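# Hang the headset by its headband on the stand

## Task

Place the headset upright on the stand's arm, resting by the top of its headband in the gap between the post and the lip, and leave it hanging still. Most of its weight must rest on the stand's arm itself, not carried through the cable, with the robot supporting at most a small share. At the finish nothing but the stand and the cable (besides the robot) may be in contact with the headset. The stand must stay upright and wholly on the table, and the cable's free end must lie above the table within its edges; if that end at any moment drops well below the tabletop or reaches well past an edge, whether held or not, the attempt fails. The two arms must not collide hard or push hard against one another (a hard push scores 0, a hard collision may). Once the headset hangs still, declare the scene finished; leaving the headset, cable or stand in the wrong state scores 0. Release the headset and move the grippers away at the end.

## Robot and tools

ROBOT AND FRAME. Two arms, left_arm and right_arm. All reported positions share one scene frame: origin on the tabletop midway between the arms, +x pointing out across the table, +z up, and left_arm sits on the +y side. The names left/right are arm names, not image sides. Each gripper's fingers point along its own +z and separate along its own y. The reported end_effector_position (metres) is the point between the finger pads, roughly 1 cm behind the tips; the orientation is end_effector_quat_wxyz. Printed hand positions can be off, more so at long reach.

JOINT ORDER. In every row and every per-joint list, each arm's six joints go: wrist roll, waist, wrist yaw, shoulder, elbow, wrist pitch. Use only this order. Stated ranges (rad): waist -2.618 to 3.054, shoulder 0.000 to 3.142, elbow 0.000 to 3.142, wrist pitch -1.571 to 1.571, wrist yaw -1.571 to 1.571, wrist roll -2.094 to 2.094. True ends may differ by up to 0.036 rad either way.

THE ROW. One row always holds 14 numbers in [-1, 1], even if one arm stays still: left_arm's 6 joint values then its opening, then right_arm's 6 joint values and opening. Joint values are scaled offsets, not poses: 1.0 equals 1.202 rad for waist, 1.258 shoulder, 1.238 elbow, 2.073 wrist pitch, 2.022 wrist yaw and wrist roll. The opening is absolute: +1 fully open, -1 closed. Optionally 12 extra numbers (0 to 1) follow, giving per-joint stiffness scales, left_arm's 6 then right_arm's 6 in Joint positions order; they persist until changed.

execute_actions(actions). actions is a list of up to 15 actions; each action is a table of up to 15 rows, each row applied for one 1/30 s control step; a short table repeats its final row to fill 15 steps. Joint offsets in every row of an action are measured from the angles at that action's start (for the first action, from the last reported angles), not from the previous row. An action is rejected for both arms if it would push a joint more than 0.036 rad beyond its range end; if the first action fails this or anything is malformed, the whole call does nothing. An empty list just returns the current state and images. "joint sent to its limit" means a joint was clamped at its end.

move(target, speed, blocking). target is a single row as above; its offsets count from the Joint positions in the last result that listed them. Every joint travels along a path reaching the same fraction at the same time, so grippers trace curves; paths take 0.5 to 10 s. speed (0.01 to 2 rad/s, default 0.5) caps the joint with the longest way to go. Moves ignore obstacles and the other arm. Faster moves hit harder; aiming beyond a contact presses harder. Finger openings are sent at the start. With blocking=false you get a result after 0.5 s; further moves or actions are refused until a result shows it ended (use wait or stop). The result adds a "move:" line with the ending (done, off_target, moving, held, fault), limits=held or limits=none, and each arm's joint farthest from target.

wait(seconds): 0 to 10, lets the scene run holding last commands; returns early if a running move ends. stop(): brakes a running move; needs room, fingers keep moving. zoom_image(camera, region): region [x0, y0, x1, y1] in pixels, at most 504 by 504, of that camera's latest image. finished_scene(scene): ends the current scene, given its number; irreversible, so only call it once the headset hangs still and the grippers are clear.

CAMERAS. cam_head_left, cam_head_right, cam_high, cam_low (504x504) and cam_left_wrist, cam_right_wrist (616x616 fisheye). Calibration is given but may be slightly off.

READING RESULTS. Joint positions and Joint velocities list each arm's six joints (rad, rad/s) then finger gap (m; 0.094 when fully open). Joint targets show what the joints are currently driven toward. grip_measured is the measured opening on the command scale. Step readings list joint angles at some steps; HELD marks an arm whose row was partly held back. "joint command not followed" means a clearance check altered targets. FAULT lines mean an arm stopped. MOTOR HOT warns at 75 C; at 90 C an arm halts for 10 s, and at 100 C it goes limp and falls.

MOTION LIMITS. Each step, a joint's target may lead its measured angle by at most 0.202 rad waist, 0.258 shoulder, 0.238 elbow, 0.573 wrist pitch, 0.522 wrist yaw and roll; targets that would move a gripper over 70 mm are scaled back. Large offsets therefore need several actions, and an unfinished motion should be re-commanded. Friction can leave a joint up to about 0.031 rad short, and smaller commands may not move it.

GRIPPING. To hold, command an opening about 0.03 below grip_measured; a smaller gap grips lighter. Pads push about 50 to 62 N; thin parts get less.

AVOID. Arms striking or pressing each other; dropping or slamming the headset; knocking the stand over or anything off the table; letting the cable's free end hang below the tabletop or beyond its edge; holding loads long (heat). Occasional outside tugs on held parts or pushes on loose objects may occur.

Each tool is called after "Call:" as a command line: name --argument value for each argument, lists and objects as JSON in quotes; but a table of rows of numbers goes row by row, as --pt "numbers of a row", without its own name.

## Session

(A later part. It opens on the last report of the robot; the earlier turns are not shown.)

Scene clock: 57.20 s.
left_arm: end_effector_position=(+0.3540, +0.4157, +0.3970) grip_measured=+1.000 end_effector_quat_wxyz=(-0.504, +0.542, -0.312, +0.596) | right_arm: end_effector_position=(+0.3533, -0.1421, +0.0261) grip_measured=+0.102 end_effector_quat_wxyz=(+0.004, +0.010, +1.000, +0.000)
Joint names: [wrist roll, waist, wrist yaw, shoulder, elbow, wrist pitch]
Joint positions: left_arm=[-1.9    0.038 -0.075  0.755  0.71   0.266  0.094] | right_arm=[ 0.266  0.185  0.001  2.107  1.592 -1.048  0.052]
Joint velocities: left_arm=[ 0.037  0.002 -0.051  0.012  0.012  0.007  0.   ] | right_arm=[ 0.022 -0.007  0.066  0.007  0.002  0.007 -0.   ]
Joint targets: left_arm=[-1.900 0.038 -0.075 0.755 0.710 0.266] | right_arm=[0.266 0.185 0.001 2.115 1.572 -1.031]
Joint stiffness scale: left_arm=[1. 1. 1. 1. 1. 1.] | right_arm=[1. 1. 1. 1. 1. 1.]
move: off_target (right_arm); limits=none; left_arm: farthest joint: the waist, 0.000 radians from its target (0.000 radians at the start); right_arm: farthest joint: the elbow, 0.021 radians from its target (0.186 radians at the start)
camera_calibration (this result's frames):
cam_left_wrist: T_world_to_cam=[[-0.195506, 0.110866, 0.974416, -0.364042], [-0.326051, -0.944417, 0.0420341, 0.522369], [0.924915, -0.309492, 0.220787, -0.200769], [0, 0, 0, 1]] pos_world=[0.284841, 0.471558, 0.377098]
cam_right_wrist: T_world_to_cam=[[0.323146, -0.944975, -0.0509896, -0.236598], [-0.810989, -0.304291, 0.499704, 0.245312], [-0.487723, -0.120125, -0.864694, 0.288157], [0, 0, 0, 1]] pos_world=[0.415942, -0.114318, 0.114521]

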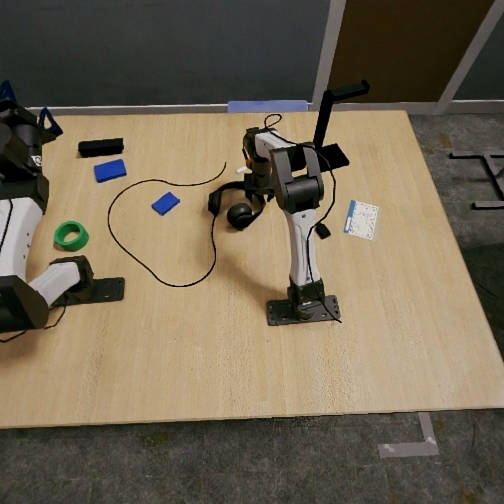

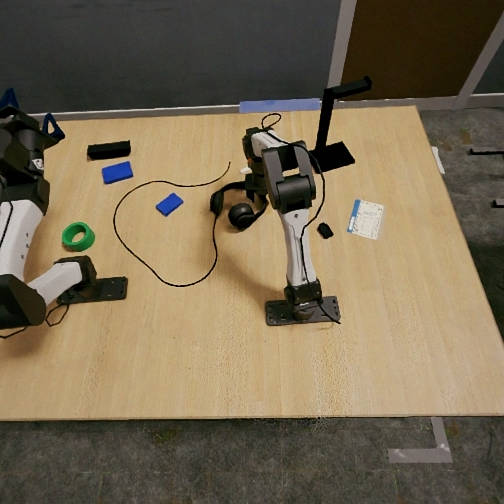

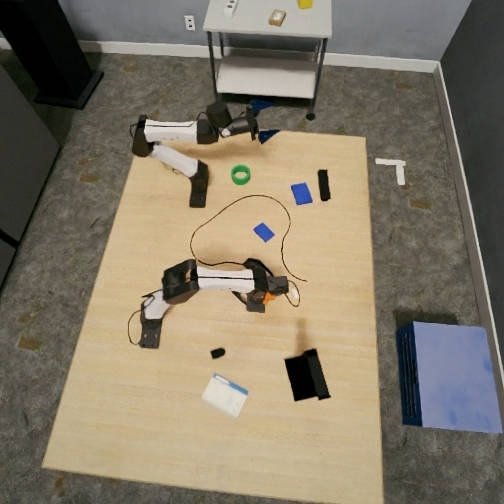

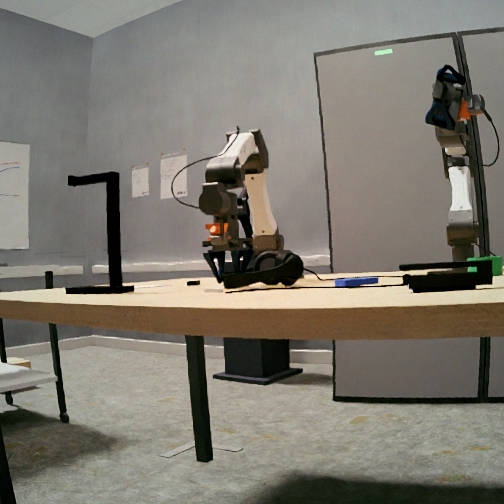

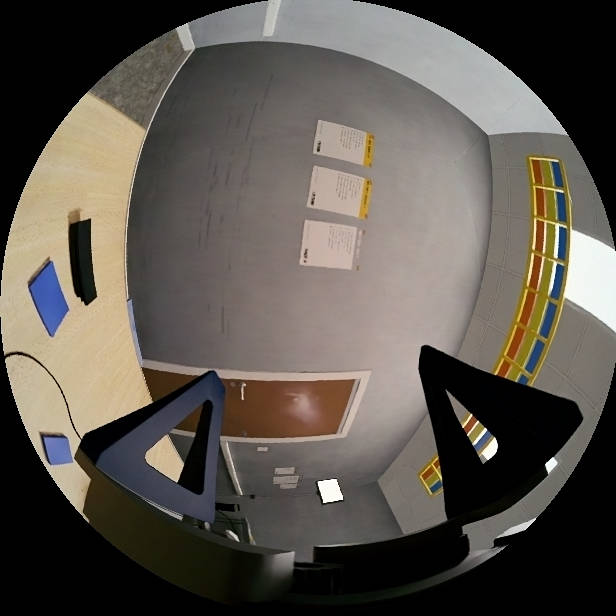

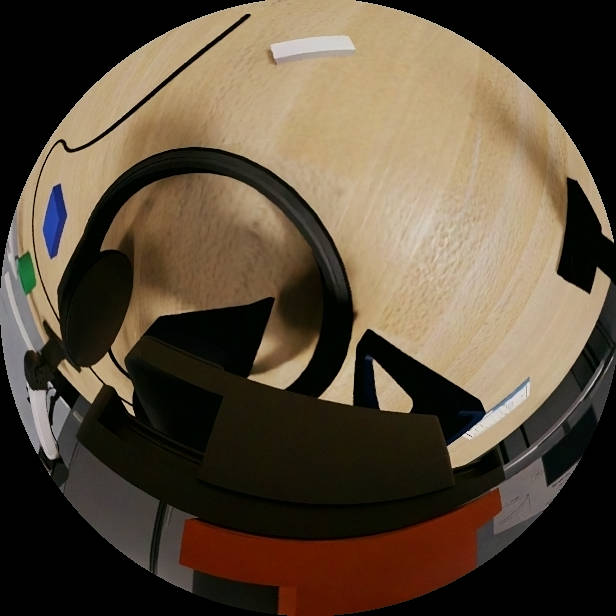

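Call:
move --target '[0,0,0,0,0,0,1,0,0,0,0,0,0,-0.92]'

Call:
move --target '[0,0,0,0,0,0,1,0,0,0,-0.42,-0.1,-0.03,-0.92]' --speed 0.35

Call:
move --target '[0,0,0,0,0,0,1,-0.58,0,0,-0.36,-0.52,0.76,-0.92]' --speed 0.6

Scene clock: 64.97 s.
left_arm: end_effector_position=(+0.3540, +0.4157, +0.3970) grip_measured=+1.000 end_effector_quat_wxyz=(-0.504, +0.542, -0.312, +0.596) | right_arm: end_effector_position=(+0.3545, -0.1357, +0.0293) grip_measured=-0.830 end_effector_quat_wxyz=(+0.007, +0.008, +1.000, +0.018)
Joint names: [wrist roll, waist, wrist yaw, shoulder, elbow, wrist pitch]
Joint positions: left_arm=[-1.9    0.038 -0.075  0.755  0.71   0.266  0.094] | right_arm=[ 0.263  0.186 -0.031  2.1    1.593 -1.042  0.008]
Joint velocities: left_arm=[-0.051 -0.002 -0.007 -0.002 -0.037 -0.022  0.   ] | right_arm=[ 0.007 -0.007 -0.022 -0.002 -0.022 -0.125 -0.001]
Joint targets: left_arm=[-1.900 0.038 -0.075 0.755 0.710 0.266] | right_arm=[0.266 0.185 0.001 2.107 1.592 -1.049]
Joint stiffness scale: left_arm=[1. 1. 1. 1. 1. 1.] | right_arm=[1. 1. 1. 1. 1. 1.]
move: off_target (right_arm); limits=none; left_arm: farthest joint: the waist, 0.000 radians from its target (0.000 radians at the start); right_arm: farthest joint: the wrist yaw, 0.032 radians from its target (0.000 radians at the start)
camera_calibration (this result's frames):
cam_left_wrist: T_world_to_cam=[[-0.195506, 0.110866, 0.974416, -0.364042], [-0.326051, -0.944417, 0.0420341, 0.522369], [0.924915, -0.309492, 0.220787, -0.200769], [0, 0, 0, 1]] pos_world=[0.284841, 0.471558, 0.377098]
cam_right_wrist: T_world_to_cam=[[0.328382, -0.941057, -0.0810959, -0.231229], [-0.812905, -0.325293, 0.483083, 0.244921], [-0.480989, -0.0927123, -0.871811, 0.293745], [0, 0, 0, 1]] pos_world=[0.416317, -0.110695, 0.119021]

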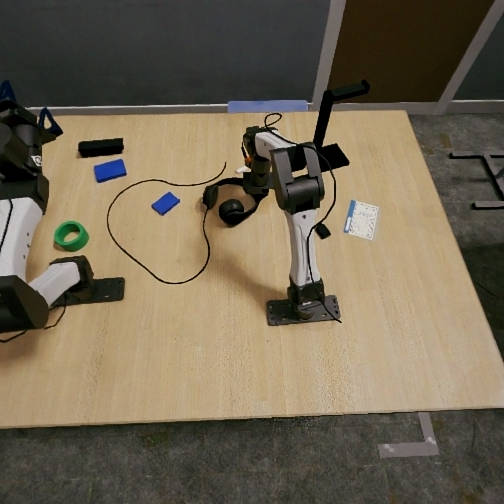

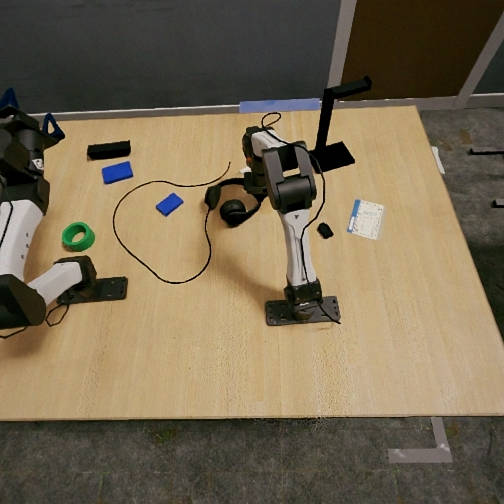

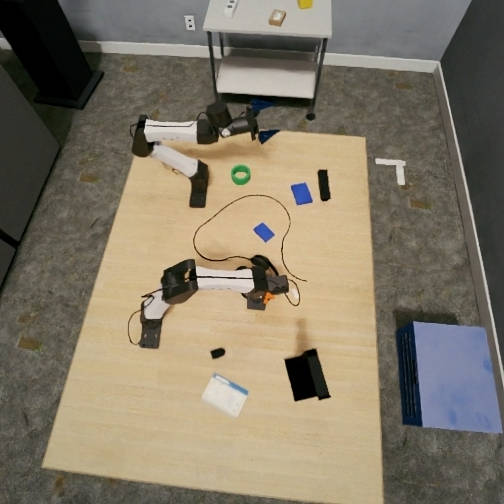

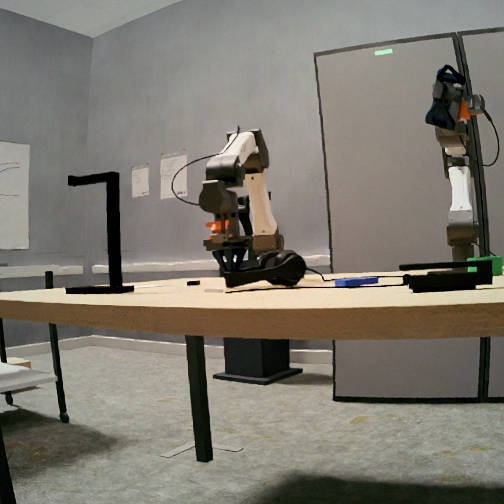

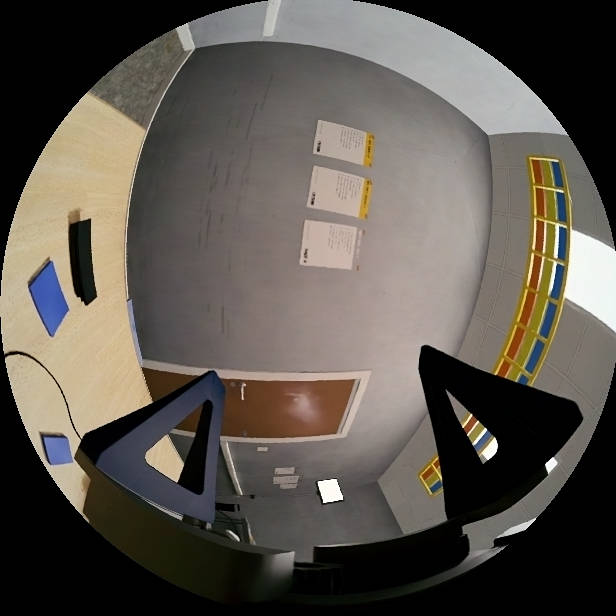

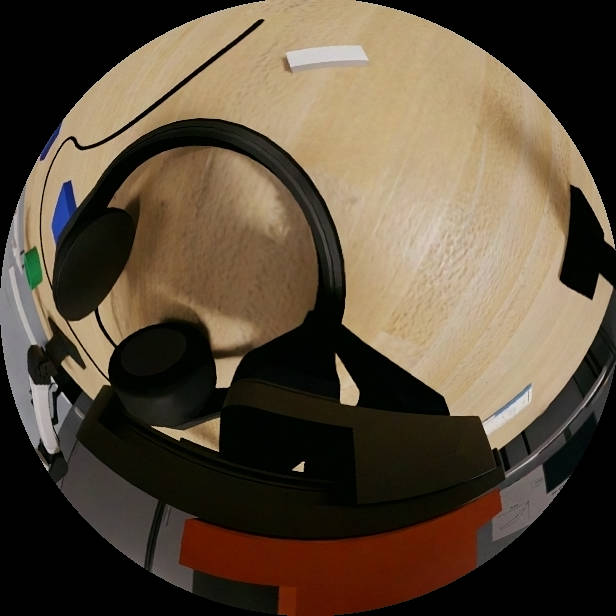

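Scene clock: 66.97 s.
left_arm: end_effector_position=(+0.3540, +0.4157, +0.3970) grip_measured=+1.000 end_effector_quat_wxyz=(-0.504, +0.542, -0.312, +0.596) | right_arm: end_effector_position=(+0.3158, -0.1482, +0.1814) grip_measured=-0.834 end_effector_quat_wxyz=(+0.171, +0.006, +0.984, +0.052)
Joint names: [wrist roll, waist, wrist yaw, shoulder, elbow, wrist pitch]
Joint positions: left_arm=[-1.9    0.038 -0.075  0.755  0.71   0.266  0.094] | right_arm=[ 0.263  0.186 -0.016  1.59   1.485 -1.106  0.008]
Joint velocities: left_arm=[-0.037 -0.017 -0.037  0.002 -0.002 -0.022  0.   ] | right_arm=[ 0.007 -0.007 -0.007 -0.002  0.007 -0.007 -0.001]
Joint targets: left_arm=[-1.900 0.038 -0.075 0.755 0.710 0.266] | right_arm=[0.263 0.186 -0.031 1.572 1.469 -1.103]
Joint stiffness scale: left_arm=[1. 1. 1. 1. 1. 1.] | right_arm=[1. 1. 1. 1. 1. 1.]
move: done; limits=none; left_arm: farthest joint: the waist, 0.000 radians from its target (0.000 radians at the start); right_arm: farthest joint: the shoulder, 0.018 radians from its target (0.528 radians at the start)
camera_calibration (this result's frames):
cam_left_wrist: T_world_to_cam=[[-0.195506, 0.110866, 0.974416, -0.364042], [-0.326051, -0.944417, 0.0420341, 0.522369], [0.924915, -0.309492, 0.220787, -0.200769], [0, 0, 0, 1]] pos_world=[0.284841, 0.471558, 0.377098]
cam_right_wrist: T_world_to_cam=[[0.344681, -0.938135, -0.0331157, -0.231332], [-0.922966, -0.345122, 0.170368, 0.224496], [-0.171257, -0.0281581, -0.984824, 0.338906], [0, 0, 0, 1]] pos_world=[0.344979, -0.13, 0.287855]

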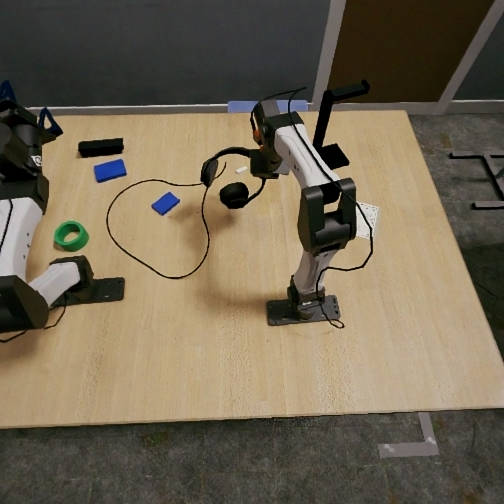

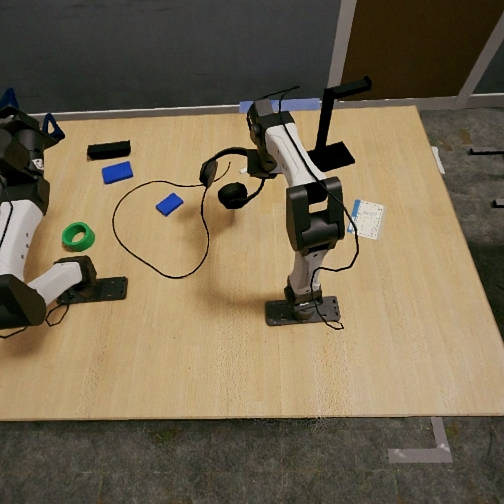

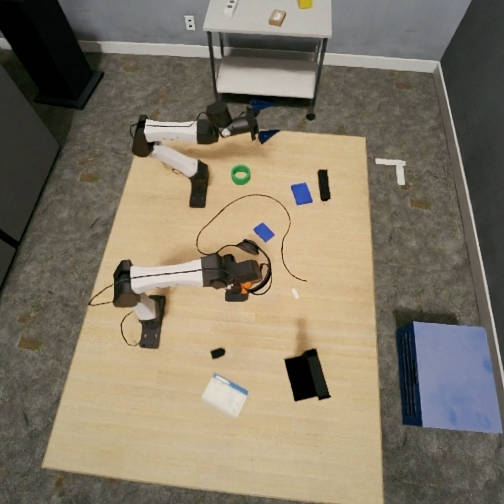

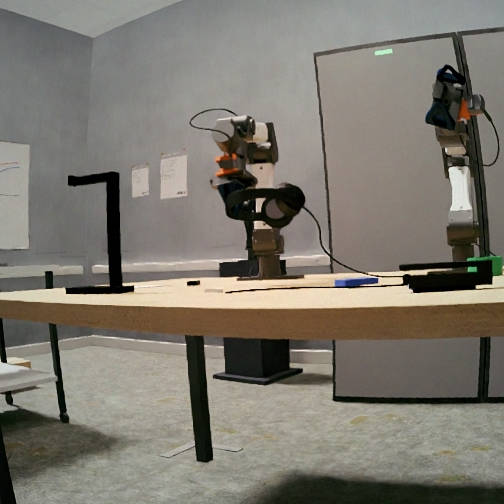

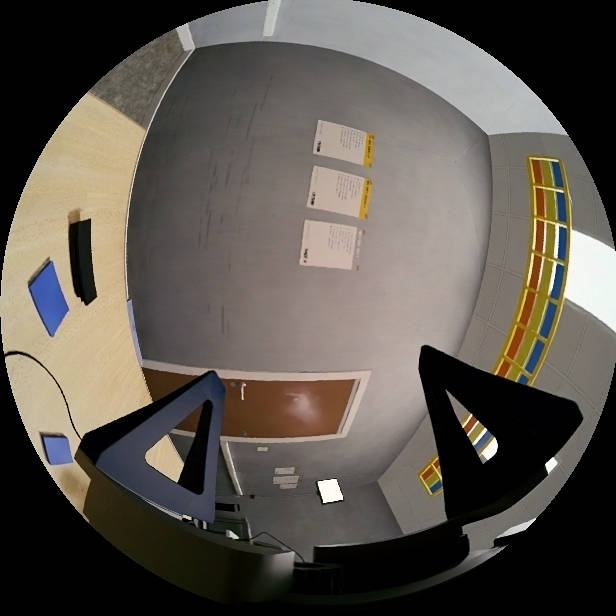

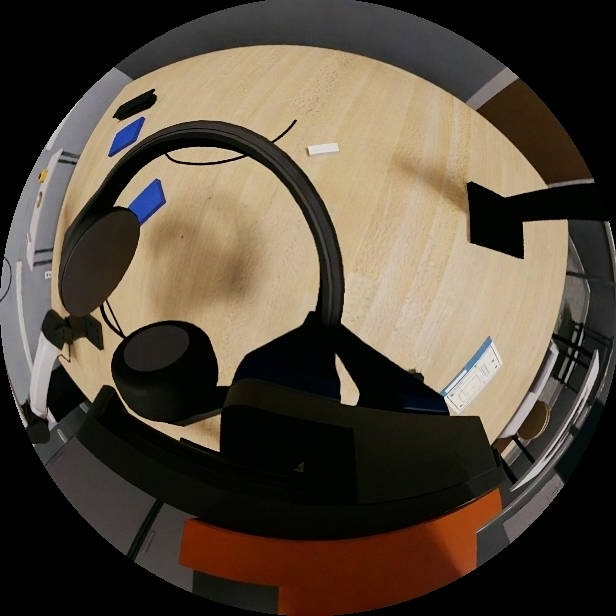

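Scene clock: 70.37 s.
left_arm: end_effector_position=(+0.3540, +0.4157, +0.3970) grip_measured=+1.000 end_effector_quat_wxyz=(-0.504, +0.542, -0.312, +0.596) | right_arm: end_effector_position=(+0.3645, -0.1370, +0.3597) grip_measured=-0.834 end_effector_quat_wxyz=(+0.699, -0.371, +0.564, -0.236)
Joint names: [wrist roll, waist, wrist yaw, shoulder, elbow, wrist pitch]
Joint positions: left_arm=[-1.9    0.038 -0.075  0.755  0.71   0.266  0.094] | right_arm=[-0.907  0.186 -0.009  1.162  0.851  0.398  0.008]
Joint velocities: left_arm=[-0.066 -0.002  0.007  0.007 -0.017  0.022  0.   ] | right_arm=[-0.066 -0.012 -0.007 -0.002  0.007 -0.051 -0.001]
Joint targets: left_arm=[-1.900 0.038 -0.075 0.755 0.710 0.266] | right_arm=[-0.910 0.186 -0.015 1.137 0.842 0.469]
Joint stiffness scale: left_arm=[1. 1. 1. 1. 1. 1.] | right_arm=[1. 1. 1. 1. 1. 1.]
move: off_target (right_arm); limits=none; left_arm: farthest joint: the waist, 0.000 radians from its target (0.000 radians at the start); right_arm: farthest joint: the wrist pitch, 0.071 radians from its target (1.576 radians at the start)
camera_calibration (this result's frames):
cam_left_wrist: T_world_to_cam=[[-0.195506, 0.110866, 0.974416, -0.364042], [-0.326051, -0.944417, 0.0420341, 0.522369], [0.924915, -0.309492, 0.220787, -0.200769], [0, 0, 0, 1]] pos_world=[0.284841, 0.471558, 0.377098]
cam_right_wrist: T_world_to_cam=[[0.0481067, -0.306296, 0.95072, -0.390931], [-0.256962, -0.923581, -0.284551, 0.0845694], [0.965224, -0.23061, -0.123137, -0.228809], [0, 0, 0, 1]] pos_world=[0.261389, -0.0943997, 0.367556]

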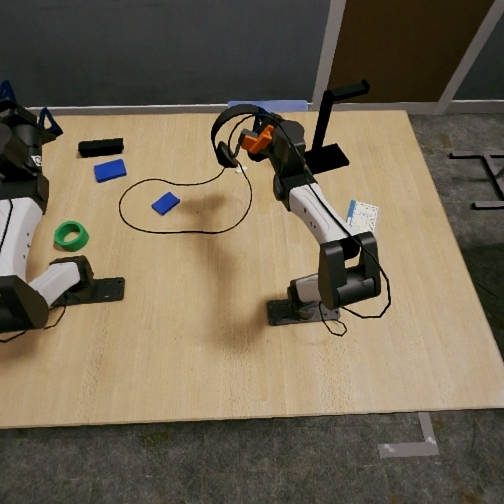

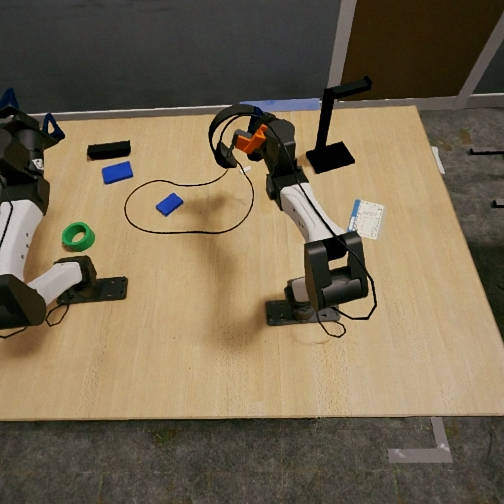

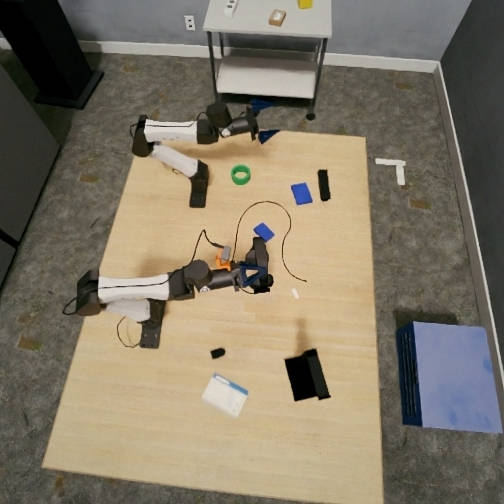

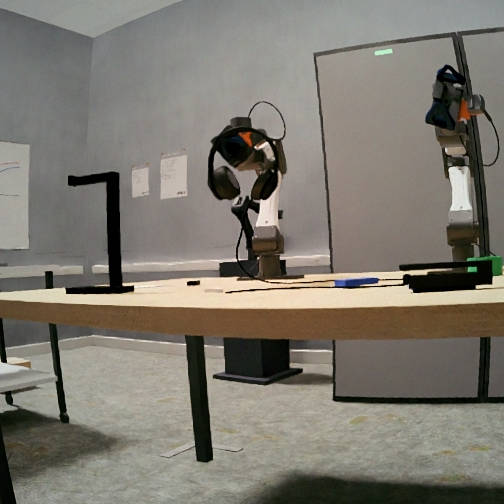

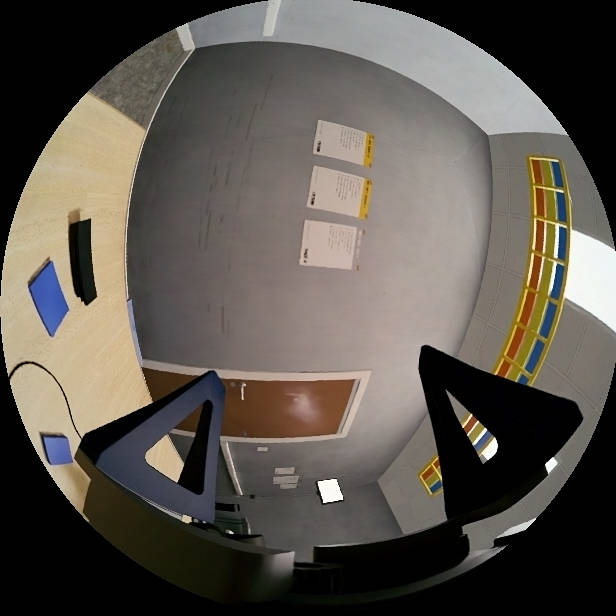

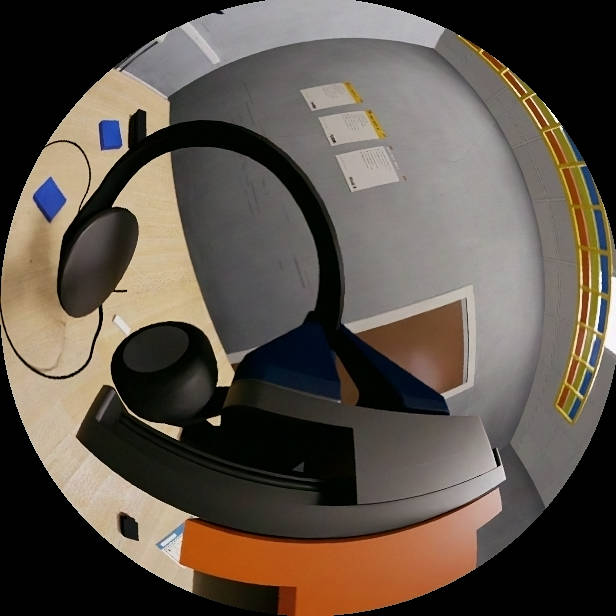

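Call:
execute_actions --actions '[]'

Scene clock: 96.57 s.
left_arm: end_effector_position=(+0.3540, +0.4157, +0.3970) grip_measured=+1.000 end_effector_quat_wxyz=(-0.504, +0.542, -0.312, +0.596) | right_arm: end_effector_position=(+0.3645, -0.1369, +0.3598) grip_measured=-0.834 end_effector_quat_wxyz=(+0.699, -0.371, +0.564, -0.236)
Joint names: [wrist roll, waist, wrist yaw, shoulder, elbow, wrist pitch]
Joint positions: left_arm=[-1.9    0.038 -0.075  0.755  0.71   0.266  0.094] | right_arm=[-0.907  0.186 -0.01   1.162  0.851  0.398  0.008]
Joint velocities: left_arm=[ 0.022  0.007  0.022 -0.017 -0.017  0.037  0.   ] | right_arm=[ 0.051  0.007 -0.007 -0.012 -0.012  0.007  0.   ]
Joint targets: left_arm=[-1.900 0.038 -0.075 0.755 0.710 0.266] | right_arm=[-0.910 0.186 -0.016 1.137 0.842 0.469]
Joint stiffness scale: left_arm=[1. 1. 1. 1. 1. 1.] | right_arm=[1. 1. 1. 1. 1. 1.]
camera_calibration (this result's frames):
cam_left_wrist: T_world_to_cam=[[-0.195506, 0.110866, 0.974416, -0.364042], [-0.326051, -0.944417, 0.0420341, 0.522369], [0.924915, -0.309492, 0.220787, -0.200769], [0, 0, 0, 1]] pos_world=[0.284841, 0.471558, 0.377098]
cam_right_wrist: T_world_to_cam=[[0.0476594, -0.30564, 0.950954, -0.390831], [-0.25651, -0.923853, -0.284074, 0.0842733], [0.965366, -0.230391, -0.12243, -0.229036], [0, 0, 0, 1]] pos_world=[0.261347, -0.0943653, 0.367561]

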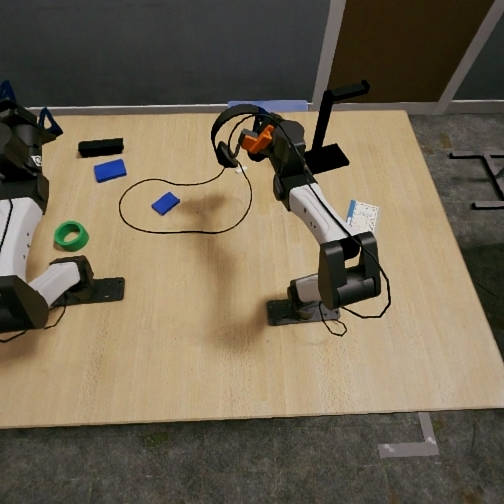

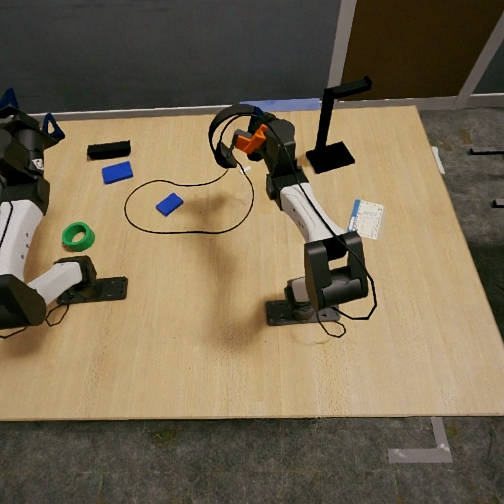

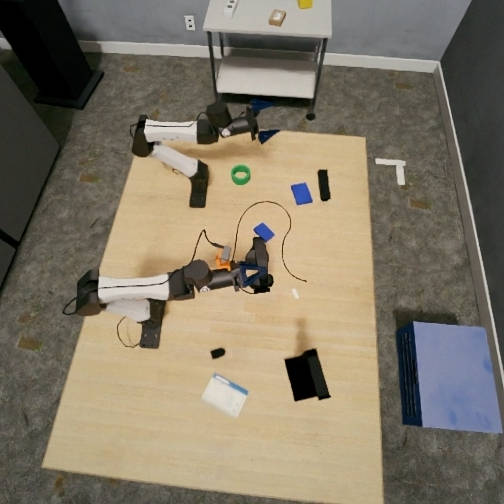

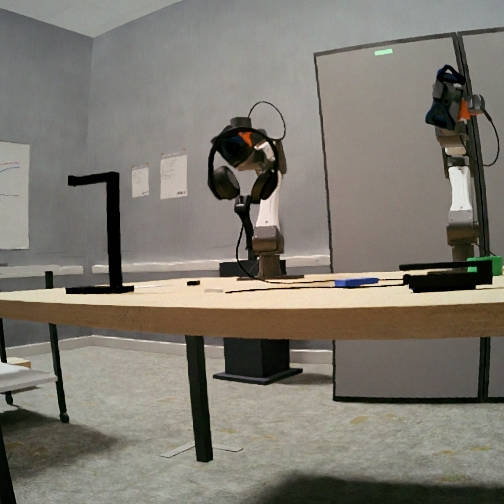

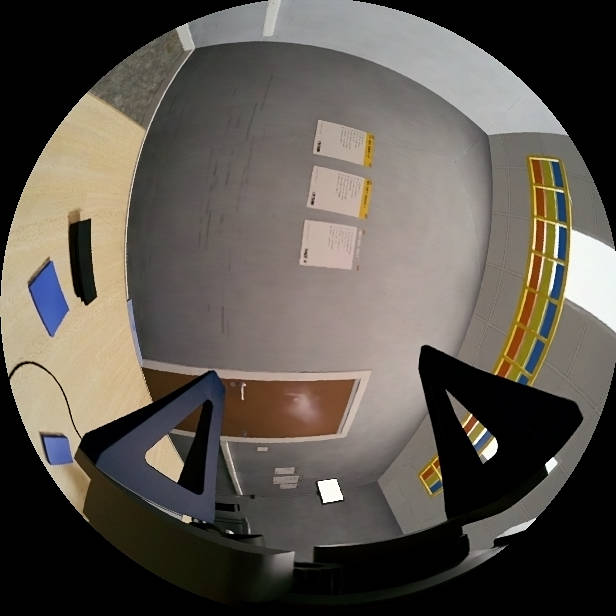

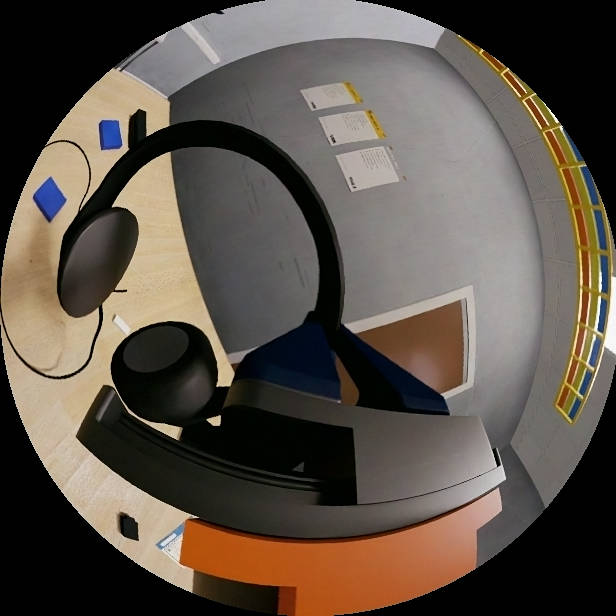

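Call:
move --target '[0,0,0,0,0,0,1,0,-0.6,0.255,0,0,0,-0.92]' --speed 0.4

Call:
move --target '[0,0,0,0,0,0,1,0,0,0,0.65,0.62,0.045,-0.92]' --speed 0.4

Scene clock: 115.47 s.
left_arm: end_effector_position=(+0.3540, +0.4157, +0.3970) grip_measured=+1.000 end_effector_quat_wxyz=(-0.504, +0.542, -0.312, +0.596) | right_arm: end_effector_position=(+0.2790, -0.4878, +0.3491) grip_measured=-0.834 end_effector_quat_wxyz=(+0.436, +0.027, +0.691, -0.576)
Joint names: [wrist roll, waist, wrist yaw, shoulder, elbow, wrist pitch]
Joint positions: left_arm=[-1.9    0.038 -0.075  0.755  0.71   0.266  0.094] | right_arm=[-0.907 -0.525  0.498  1.162  0.851  0.359  0.008]
Joint velocities: left_arm=[ 0.037 -0.002  0.007 -0.007 -0.012 -0.037  0.   ] | right_arm=[ 0.007  0.017 -0.066  0.007  0.012  0.022  0.   ]
Joint targets: left_arm=[-1.900 0.038 -0.075 0.755 0.710 0.266] | right_arm=[-0.907 -0.535 0.506 1.162 0.851 0.398]
Joint stiffness scale: left_arm=[1. 1. 1. 1. 1. 1.] | right_arm=[1. 1. 1. 1. 1. 1.]
move: off_target (right_arm); limits=none; left_arm: farthest joint: the waist, 0.000 radians from its target (0.000 radians at the start); right_arm: farthest joint: the wrist pitch, 0.039 radians from its target (0.000 radians at the start)
camera_calibration (this result's frames):
cam_left_wrist: T_world_to_cam=[[-0.195506, 0.110866, 0.974416, -0.364042], [-0.326051, -0.944417, 0.0420341, 0.522369], [0.924915, -0.309492, 0.220787, -0.200769], [0, 0, 0, 1]] pos_world=[0.284841, 0.471558, 0.377098]
cam_right_wrist: T_world_to_cam=[[-0.264637, -0.198698, 0.943656, -0.34202], [-0.95726, -0.0642969, -0.281991, 0.349233], [0.116705, -0.977949, -0.173191, -0.338839], [0, 0, 0, 1]] pos_world=[0.28334, -0.376872, 0.362546]

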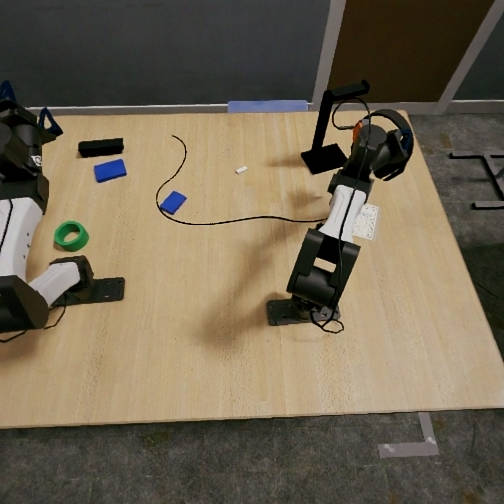

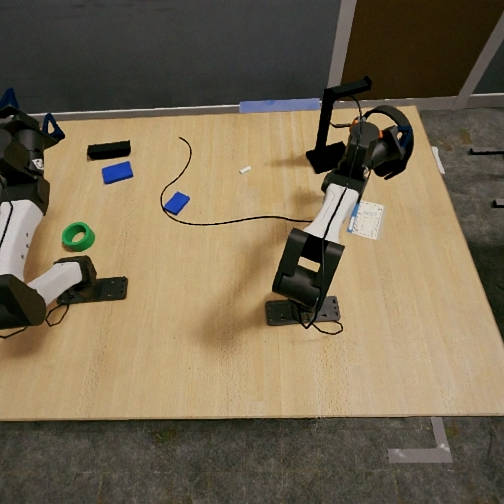

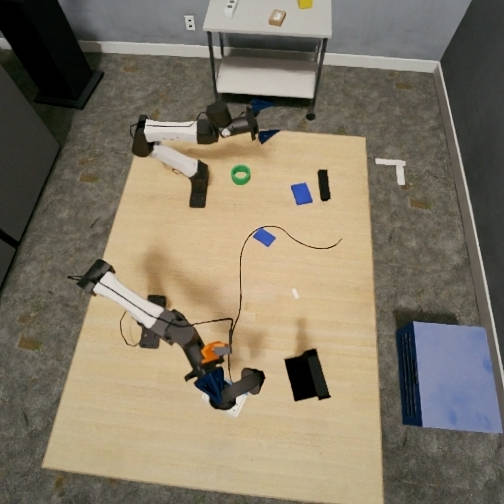

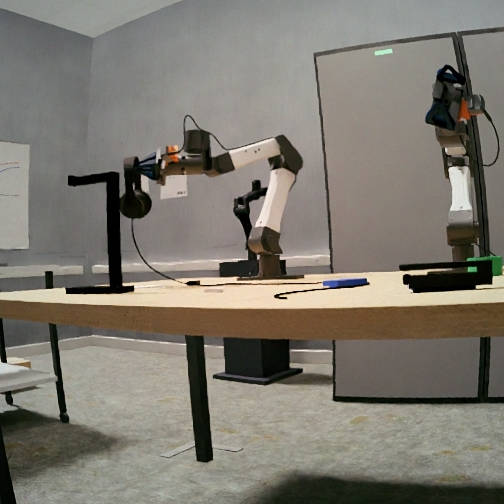

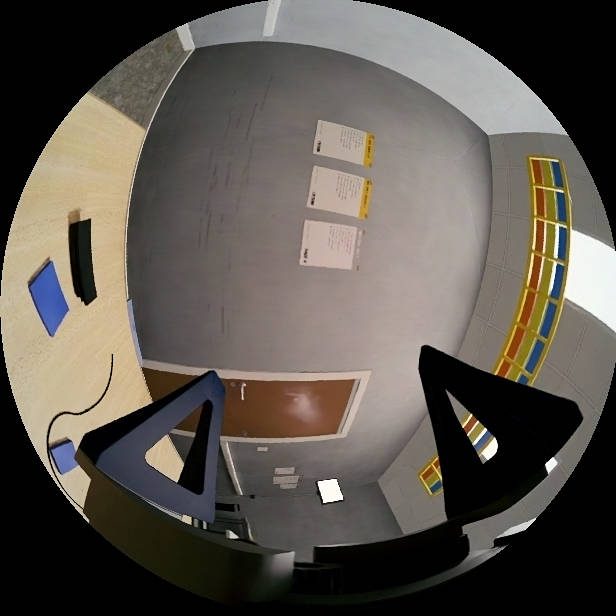

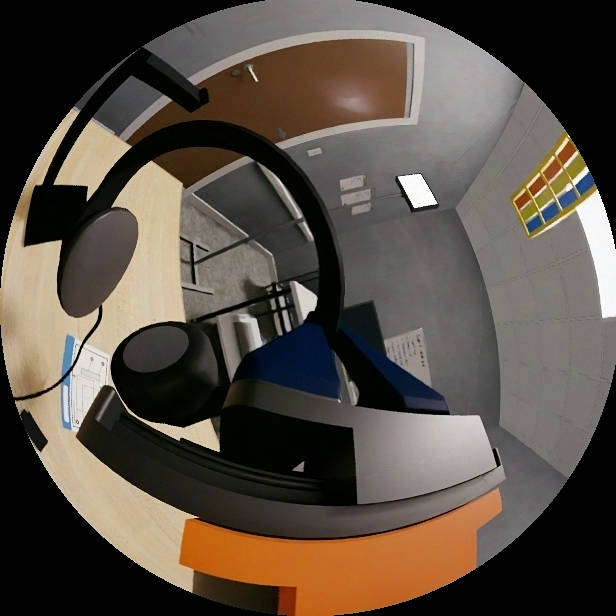

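Scene clock: 118.07 s.
left_arm: end_effector_position=(+0.3540, +0.4157, +0.3970) grip_measured=+1.000 end_effector_quat_wxyz=(-0.504, +0.542, -0.312, +0.596) | right_arm: end_effector_position=(+0.4663, -0.5816, +0.3039) grip_measured=-0.834 end_effector_quat_wxyz=(+0.410, +0.014, +0.717, -0.564)
Joint names: [wrist roll, waist, wrist yaw, shoulder, elbow, wrist pitch]
Joint positions: left_arm=[-1.9    0.038 -0.075  0.755  0.71   0.266  0.094] | right_arm=[-0.907 -0.525  0.498  1.99   1.576  0.383  0.008]
Joint velocities: left_arm=[ 0.037 -0.017 -0.007  0.017  0.002  0.095  0.   ] | right_arm=[ 0.037  0.002 -0.037  0.012  0.007 -0.066 -0.001]
Joint targets: left_arm=[-1.900 0.038 -0.075 0.755 0.710 0.266] | right_arm=[-0.907 -0.525 0.498 1.980 1.619 0.453]
Joint stiffness scale: left_arm=[1. 1. 1. 1. 1. 1.] | right_arm=[1. 1. 1. 1. 1. 1.]
move: off_target (right_arm); limits=none; left_arm: farthest joint: the waist, 0.000 radians from its target (0.000 radians at the start); right_arm: farthest joint: the wrist pitch, 0.069 radians from its target (0.093 radians at the start)
camera_calibration (this result's frames):
cam_left_wrist: T_world_to_cam=[[-0.195506, 0.110866, 0.974416, -0.364042], [-0.326051, -0.944417, 0.0420341, 0.522369], [0.924915, -0.309492, 0.220787, -0.200769], [0, 0, 0, 1]] pos_world=[0.284841, 0.471558, 0.377098]
cam_right_wrist: T_world_to_cam=[[-0.196373, -0.232899, 0.952468, -0.322803], [-0.975138, -0.0553403, -0.214579, 0.502802], [0.102685, -0.970925, -0.216241, -0.436602], [0, 0, 0, 1]] pos_world=[0.471744, -0.471263, 0.320939]

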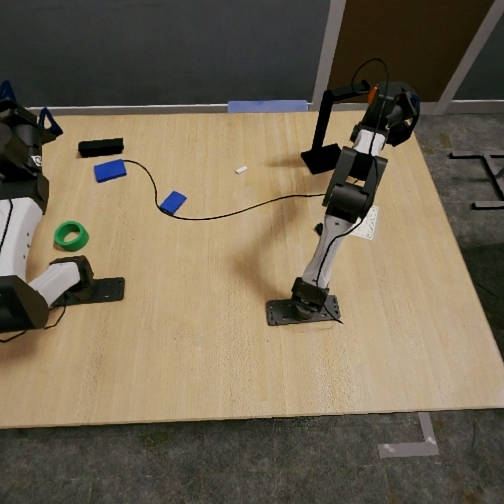

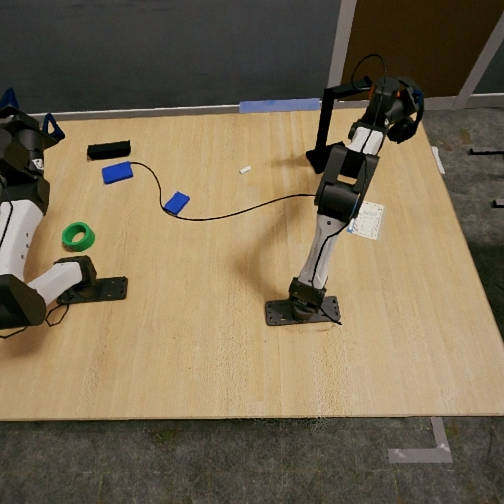

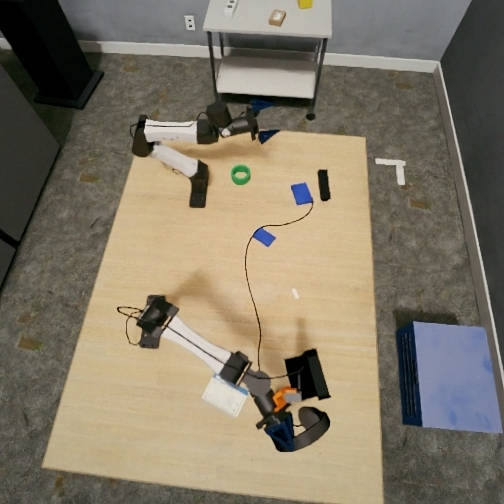

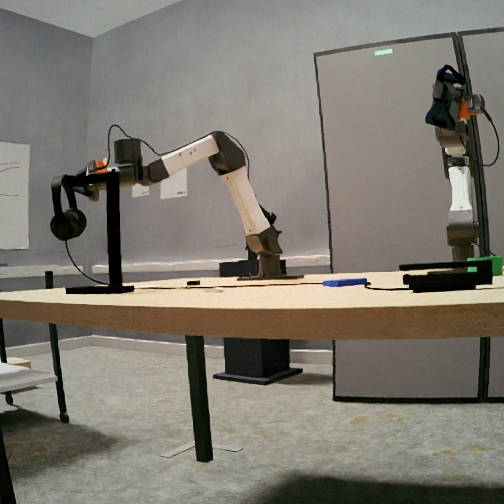

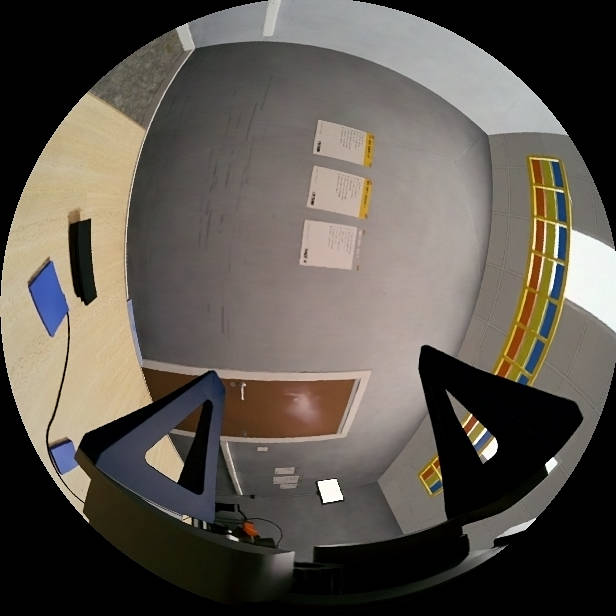

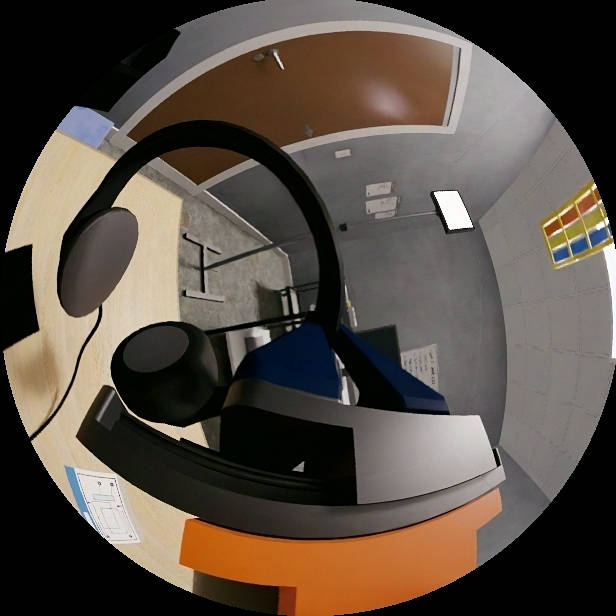

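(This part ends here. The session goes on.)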